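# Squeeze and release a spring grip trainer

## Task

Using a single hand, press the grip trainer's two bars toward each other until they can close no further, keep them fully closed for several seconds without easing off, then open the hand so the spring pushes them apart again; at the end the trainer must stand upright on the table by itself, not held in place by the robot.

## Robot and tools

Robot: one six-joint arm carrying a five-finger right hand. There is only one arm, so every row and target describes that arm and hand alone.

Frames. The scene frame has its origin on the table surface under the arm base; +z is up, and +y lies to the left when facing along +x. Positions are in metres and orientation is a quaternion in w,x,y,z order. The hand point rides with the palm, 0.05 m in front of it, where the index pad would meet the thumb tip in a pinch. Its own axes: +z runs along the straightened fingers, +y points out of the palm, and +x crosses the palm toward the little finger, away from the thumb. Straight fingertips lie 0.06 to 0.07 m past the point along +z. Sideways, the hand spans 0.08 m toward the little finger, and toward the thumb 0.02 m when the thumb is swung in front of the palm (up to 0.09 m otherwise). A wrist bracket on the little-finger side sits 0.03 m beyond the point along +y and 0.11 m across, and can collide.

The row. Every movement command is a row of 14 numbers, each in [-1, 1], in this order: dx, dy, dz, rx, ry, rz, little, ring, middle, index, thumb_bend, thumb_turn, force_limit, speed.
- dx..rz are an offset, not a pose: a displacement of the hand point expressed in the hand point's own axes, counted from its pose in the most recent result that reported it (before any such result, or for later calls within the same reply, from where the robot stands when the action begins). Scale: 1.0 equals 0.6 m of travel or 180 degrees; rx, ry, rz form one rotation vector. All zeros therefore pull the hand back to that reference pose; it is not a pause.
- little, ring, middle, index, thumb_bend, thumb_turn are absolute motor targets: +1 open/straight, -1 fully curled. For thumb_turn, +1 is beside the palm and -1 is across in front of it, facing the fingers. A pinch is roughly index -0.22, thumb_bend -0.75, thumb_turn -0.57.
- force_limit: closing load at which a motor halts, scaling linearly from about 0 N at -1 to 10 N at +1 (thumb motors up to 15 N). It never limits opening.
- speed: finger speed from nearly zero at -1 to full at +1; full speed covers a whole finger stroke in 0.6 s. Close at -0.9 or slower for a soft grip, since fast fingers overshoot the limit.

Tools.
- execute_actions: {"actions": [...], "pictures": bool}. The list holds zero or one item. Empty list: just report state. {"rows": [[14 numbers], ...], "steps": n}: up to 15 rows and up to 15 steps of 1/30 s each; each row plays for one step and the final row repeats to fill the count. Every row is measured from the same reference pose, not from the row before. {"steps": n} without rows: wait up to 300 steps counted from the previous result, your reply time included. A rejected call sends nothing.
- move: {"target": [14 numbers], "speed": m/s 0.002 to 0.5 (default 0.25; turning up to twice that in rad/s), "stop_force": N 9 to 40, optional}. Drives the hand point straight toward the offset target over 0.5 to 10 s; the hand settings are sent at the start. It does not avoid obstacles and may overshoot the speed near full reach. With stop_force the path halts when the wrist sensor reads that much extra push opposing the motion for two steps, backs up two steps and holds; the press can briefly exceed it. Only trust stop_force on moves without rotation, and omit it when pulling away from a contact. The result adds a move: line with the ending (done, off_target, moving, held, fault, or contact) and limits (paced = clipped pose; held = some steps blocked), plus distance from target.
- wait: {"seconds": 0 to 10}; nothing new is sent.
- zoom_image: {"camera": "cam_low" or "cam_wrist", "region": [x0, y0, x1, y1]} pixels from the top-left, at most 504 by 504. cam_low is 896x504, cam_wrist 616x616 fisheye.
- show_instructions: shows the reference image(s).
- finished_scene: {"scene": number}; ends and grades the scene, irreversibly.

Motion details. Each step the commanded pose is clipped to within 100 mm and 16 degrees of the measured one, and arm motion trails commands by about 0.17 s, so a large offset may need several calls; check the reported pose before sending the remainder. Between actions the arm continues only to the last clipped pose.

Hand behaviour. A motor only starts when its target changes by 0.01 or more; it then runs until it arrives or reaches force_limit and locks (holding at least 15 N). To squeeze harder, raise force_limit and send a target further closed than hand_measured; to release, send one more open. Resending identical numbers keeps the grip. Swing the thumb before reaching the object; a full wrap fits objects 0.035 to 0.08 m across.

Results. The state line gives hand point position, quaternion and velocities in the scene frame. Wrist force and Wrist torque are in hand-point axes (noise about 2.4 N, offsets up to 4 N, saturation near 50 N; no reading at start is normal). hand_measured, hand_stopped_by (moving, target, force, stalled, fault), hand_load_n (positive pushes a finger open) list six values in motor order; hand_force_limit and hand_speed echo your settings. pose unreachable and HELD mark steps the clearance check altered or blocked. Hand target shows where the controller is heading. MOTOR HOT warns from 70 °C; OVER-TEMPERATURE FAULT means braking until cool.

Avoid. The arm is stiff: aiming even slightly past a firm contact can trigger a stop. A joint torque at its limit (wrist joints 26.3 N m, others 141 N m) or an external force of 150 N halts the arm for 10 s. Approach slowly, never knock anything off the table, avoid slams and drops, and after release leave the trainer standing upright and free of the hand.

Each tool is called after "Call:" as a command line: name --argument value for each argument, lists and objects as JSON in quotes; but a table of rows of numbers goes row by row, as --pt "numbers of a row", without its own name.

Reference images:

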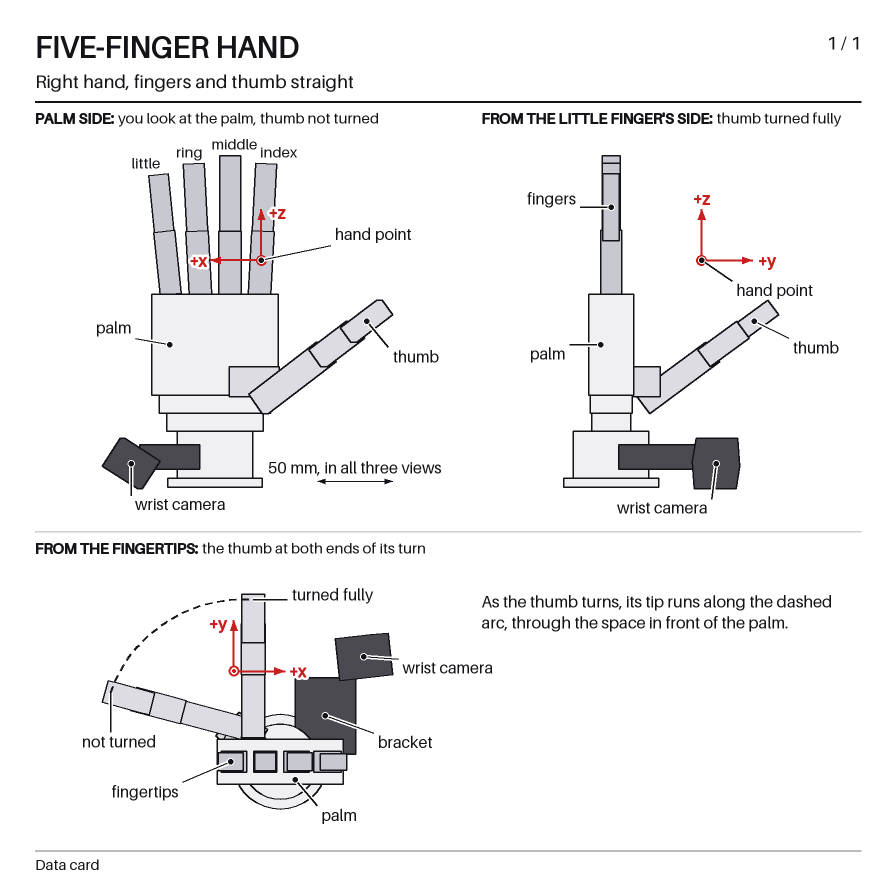

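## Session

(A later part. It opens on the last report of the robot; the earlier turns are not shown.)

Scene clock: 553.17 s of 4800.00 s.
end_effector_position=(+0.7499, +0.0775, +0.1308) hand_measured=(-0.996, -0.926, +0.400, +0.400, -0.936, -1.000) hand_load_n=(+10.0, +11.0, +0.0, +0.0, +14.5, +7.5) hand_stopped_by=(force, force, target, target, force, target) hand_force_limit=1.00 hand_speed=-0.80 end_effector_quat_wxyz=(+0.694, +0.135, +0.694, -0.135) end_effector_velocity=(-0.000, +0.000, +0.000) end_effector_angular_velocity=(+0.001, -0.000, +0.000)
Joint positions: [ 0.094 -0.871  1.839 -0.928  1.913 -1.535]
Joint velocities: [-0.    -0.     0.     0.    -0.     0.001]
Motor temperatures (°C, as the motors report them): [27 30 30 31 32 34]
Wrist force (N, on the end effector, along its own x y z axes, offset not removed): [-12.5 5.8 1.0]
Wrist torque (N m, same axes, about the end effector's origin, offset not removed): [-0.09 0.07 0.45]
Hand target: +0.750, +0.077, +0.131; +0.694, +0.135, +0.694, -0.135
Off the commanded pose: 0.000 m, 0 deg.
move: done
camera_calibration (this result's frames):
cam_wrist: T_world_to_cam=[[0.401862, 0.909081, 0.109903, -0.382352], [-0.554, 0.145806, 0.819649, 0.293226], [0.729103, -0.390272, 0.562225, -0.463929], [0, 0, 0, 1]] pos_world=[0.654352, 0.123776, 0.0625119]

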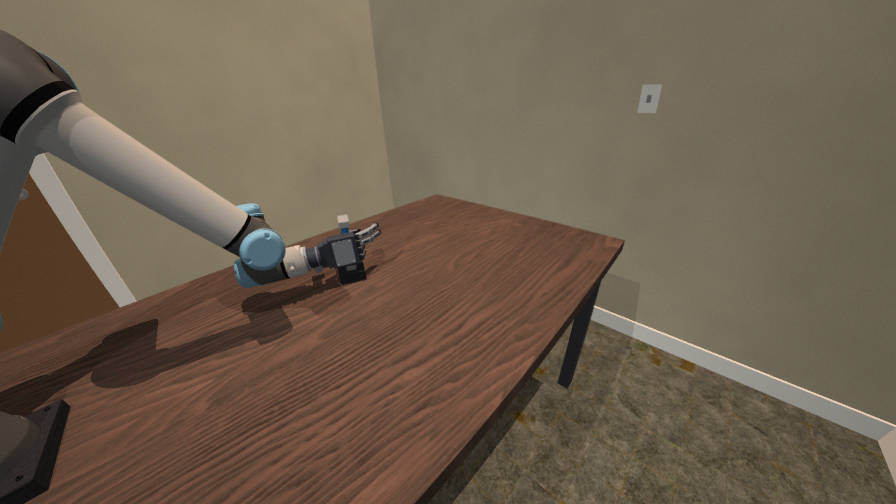

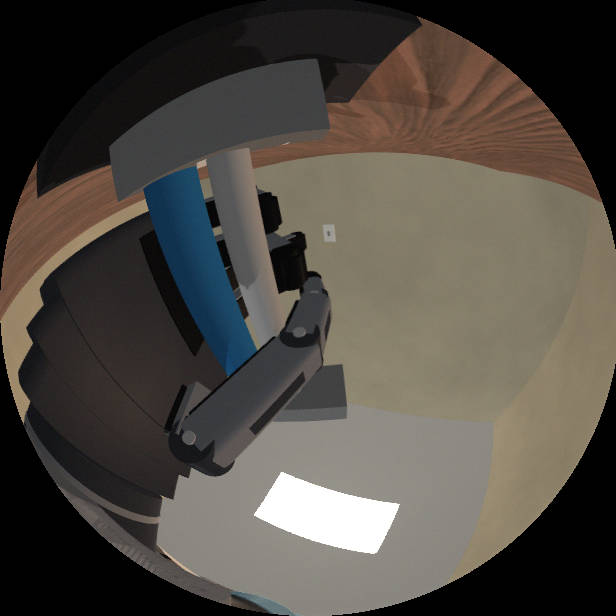

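Same gap in three grips, stiff: this is the stop. Hold, then release.

Call:
wait --seconds 3

Call:
move --target '[0,0,0,0,0,0,1,1,1,1,1,-1,1,-0.6]'

Call:
move --target '[0,-0.012,-0.25,0,0,0,1,1,1,1,1,-1,1,-0.6]' --speed 0.08

Scene clock: 563.93 s of 4800.00 s.
end_effector_position=(+0.7499, +0.0775, +0.1308) hand_measured=(-0.996, -0.926, +0.400, +0.400, -0.936, -1.000) hand_load_n=(+10.0, +11.0, +0.0, +0.0, +14.5, +7.5) hand_stopped_by=(force, force, target, target, force, target) hand_force_limit=1.00 hand_speed=-0.80 end_effector_quat_wxyz=(+0.694, +0.135, +0.694, -0.135) end_effector_velocity=(-0.000, -0.000, +0.000) end_effector_angular_velocity=(+0.001, -0.001, -0.000)
Joint positions: [ 0.094 -0.871  1.839 -0.928  1.913 -1.535]
Joint velocities: [-0.    -0.001  0.     0.     0.     0.001]
Motor temperatures (°C, as the motors report them): [27 30 30 31 32 34]
Wrist force (N, on the end effector, along its own x y z axes, offset not removed): [-13.2 7.0 0.4]
Wrist torque (N m, same axes, about the end effector's origin, offset not removed): [0.14 0.03 0.40]
Hand target: +0.750, +0.077, +0.131; +0.694, +0.135, +0.694, -0.135
Off the commanded pose: 0.000 m, 0 deg.
Steps of this call (steps 1 to 90: nothing new was sent; then 7.77 s passed at rest). Readings (end_effector_position | what the end effector reports):
1: (+0.7499, +0.0775, +0.1308) | hand_measured=(-0.996, -0.926, +0.400, +0.400, -0.936, -1.000) hand_load_n=(+10.0, +11.0, +0.0, +0.0, +14.5, +7.5) hand_stopped_by=(force, force, target, target, force, target) hand_force_limit=1.00 hand_speed=-0.80
2: (+0.7499, +0.0775, +0.1308) | hand_measured=(-0.996, -0.926, +0.400, +0.400, -0.936, -1.000) hand_load_n=(+10.0, +11.0, +0.0, +0.0, +14.5, +7.5) hand_stopped_by=(force, force, target, target, force, target) hand_force_limit=1.00 hand_speed=-0.80
4: (+0.7499, +0.0775, +0.1308) | hand_measured=(-0.996, -0.926, +0.400, +0.400, -0.936, -1.000) hand_load_n=(+10.0, +11.0, +0.0, +0.0, +14.5, +7.5) hand_stopped_by=(force, force, target, target, force, target) hand_force_limit=1.00 hand_speed=-0.80
8: (+0.7499, +0.0775, +0.1308) | hand_measured=(-0.996, -0.926, +0.400, +0.400, -0.936, -1.000) hand_load_n=(+10.0, +11.0, +0.0, +0.0, +14.5, +7.5) hand_stopped_by=(force, force, target, target, force, target) hand_force_limit=1.00 hand_speed=-0.80
90: the state above
camera_calibration (this result's frames):
cam_wrist: T_world_to_cam=[[0.401862, 0.909081, 0.109903, -0.382352], [-0.554, 0.145806, 0.819649, 0.293226], [0.729103, -0.390272, 0.562225, -0.463929], [0, 0, 0, 1]] pos_world=[0.654352, 0.123776, 0.0625118]

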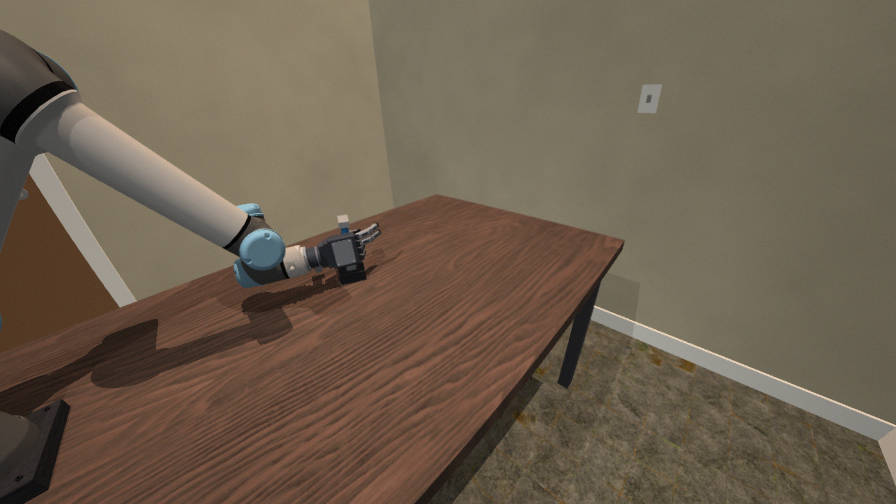

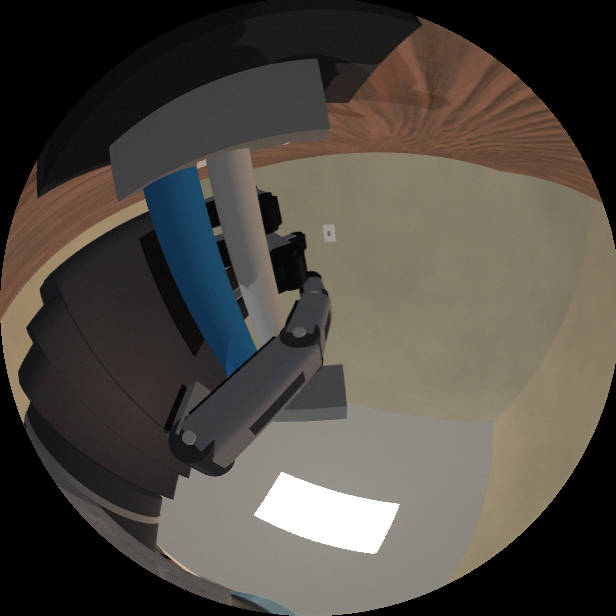

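Scene clock: 568.83 s of 4800.00 s.
end_effector_position=(+0.7499, +0.0775, +0.1308) hand_measured=(+1.000, +1.000, +1.000, +1.000, +1.000, -1.000) hand_load_n=(+0.0, +0.0, +0.0, +0.0, +0.0, +0.0) hand_stopped_by=(target, target, target, target, target, target) hand_force_limit=1.00 hand_speed=-0.60 end_effector_quat_wxyz=(+0.694, +0.135, +0.694, -0.135) end_effector_velocity=(-0.000, -0.000, +0.001) end_effector_angular_velocity=(+0.001, -0.001, -0.000)
Joint positions: [ 0.094 -0.871  1.839 -0.928  1.913 -1.535]
Joint velocities: [-0.    -0.001  0.    -0.001  0.     0.001]
Motor temperatures (°C, as the motors report them): [27 30 30 31 32 34]
Wrist force (N, on the end effector, along its own x y z axes, offset not removed): [-3.3 -0.8 0.3]
Wrist torque (N m, same axes, about the end effector's origin, offset not removed): [-0.18 0.53 -0.17]
Hand target: +0.750, +0.077, +0.131; +0.694, +0.135, +0.694, -0.135
Off the commanded pose: 0.000 m, 0 deg.
move: done
camera_calibration (this result's frames):
cam_wrist: T_world_to_cam=[[0.401861, 0.909081, 0.109907, -0.382354], [-0.554009, 0.145807, 0.819643, 0.293231], [0.729097, -0.390272, 0.562233, -0.463932], [0, 0, 0, 1]] pos_world=[0.654357, 0.123776, 0.062516]

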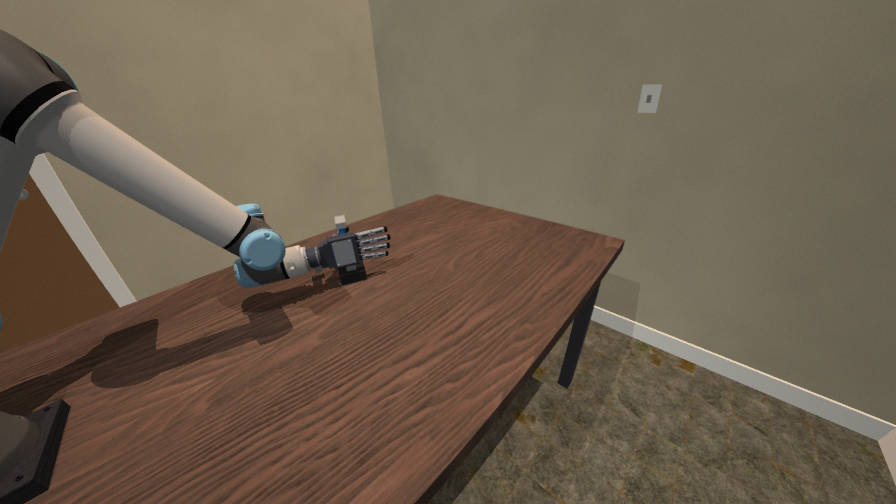

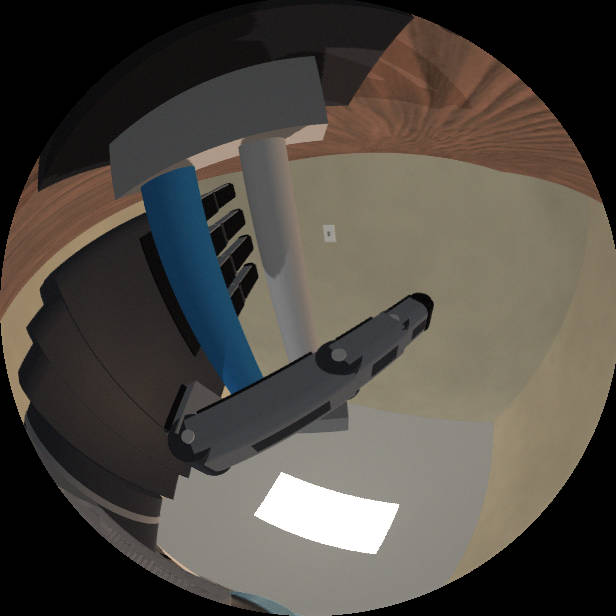

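Scene clock: 571.20 s of 4800.00 s.
end_effector_position=(+0.6085, +0.1269, +0.1309) hand_measured=(+1.000, +1.000, +1.000, +1.000, +1.000, -1.000) hand_load_n=(+0.0, +0.0, +0.0, +0.0, +0.0, +0.0) hand_stopped_by=(target, target, target, target, target, target) hand_force_limit=1.00 hand_speed=-0.60 end_effector_quat_wxyz=(+0.694, +0.135, +0.694, -0.135) end_effector_velocity=(-0.003, +0.001, -0.000) end_effector_angular_velocity=(-0.000, +0.001, -0.000)
Joint positions: [ 0.215 -1.042  2.2   -1.116  2.034 -1.529]
Joint velocities: [ 0.003 -0.003  0.006 -0.003  0.003  0.   ]
Motor temperatures (°C, as the motors report them): [27 30 30 31 32 34]
Wrist force (N, on the end effector, along its own x y z axes, offset not removed): [-2.7 5.4 0.7]
Wrist torque (N m, same axes, about the end effector's origin, offset not removed): [0.83 0.43 -0.04]
Hand target: +0.608, +0.127, +0.131; +0.694, +0.135, +0.694, -0.135
Off the commanded pose: 0.000 m, 0 deg.
move: done
camera_calibration (this result's frames):
cam_wrist: T_world_to_cam=[[0.401856, 0.909077, 0.109958, -0.370462], [-0.553998, 0.145752, 0.81966, 0.207623], [0.729107, -0.390302, 0.562198, -0.341506], [0, 0, 0, 1]] pos_world=[0.51289, 0.173227, 0.0625494]

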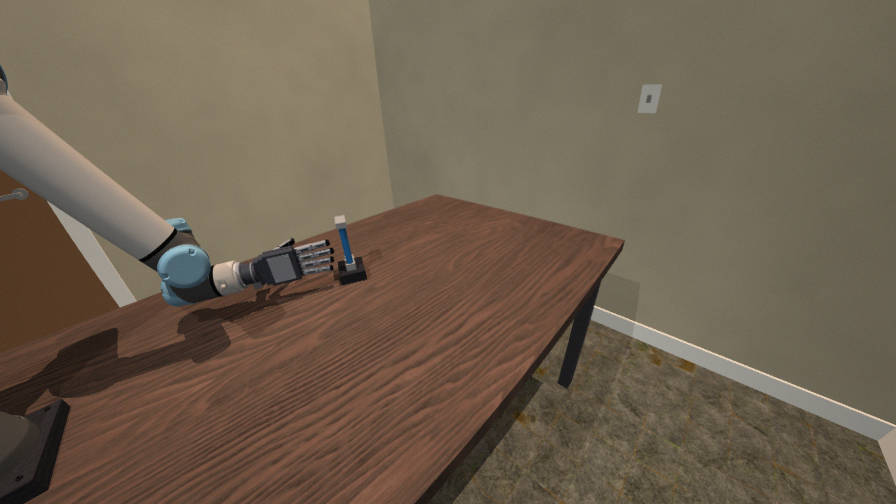

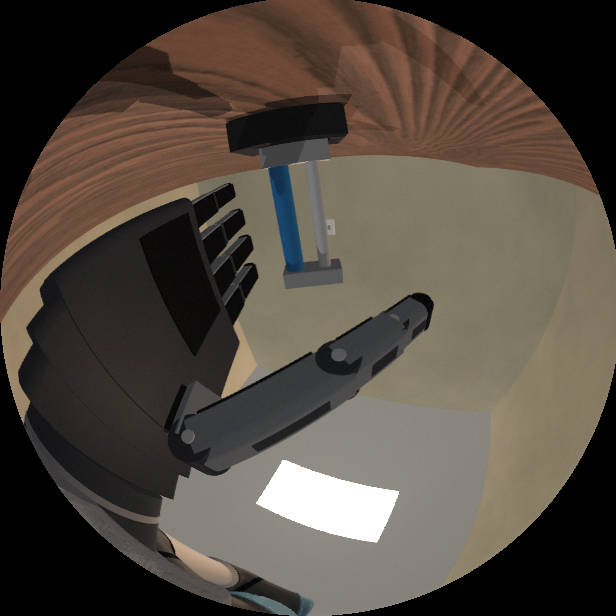

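Call:
finished_scene --scene 1

The scene is finished: the task was done.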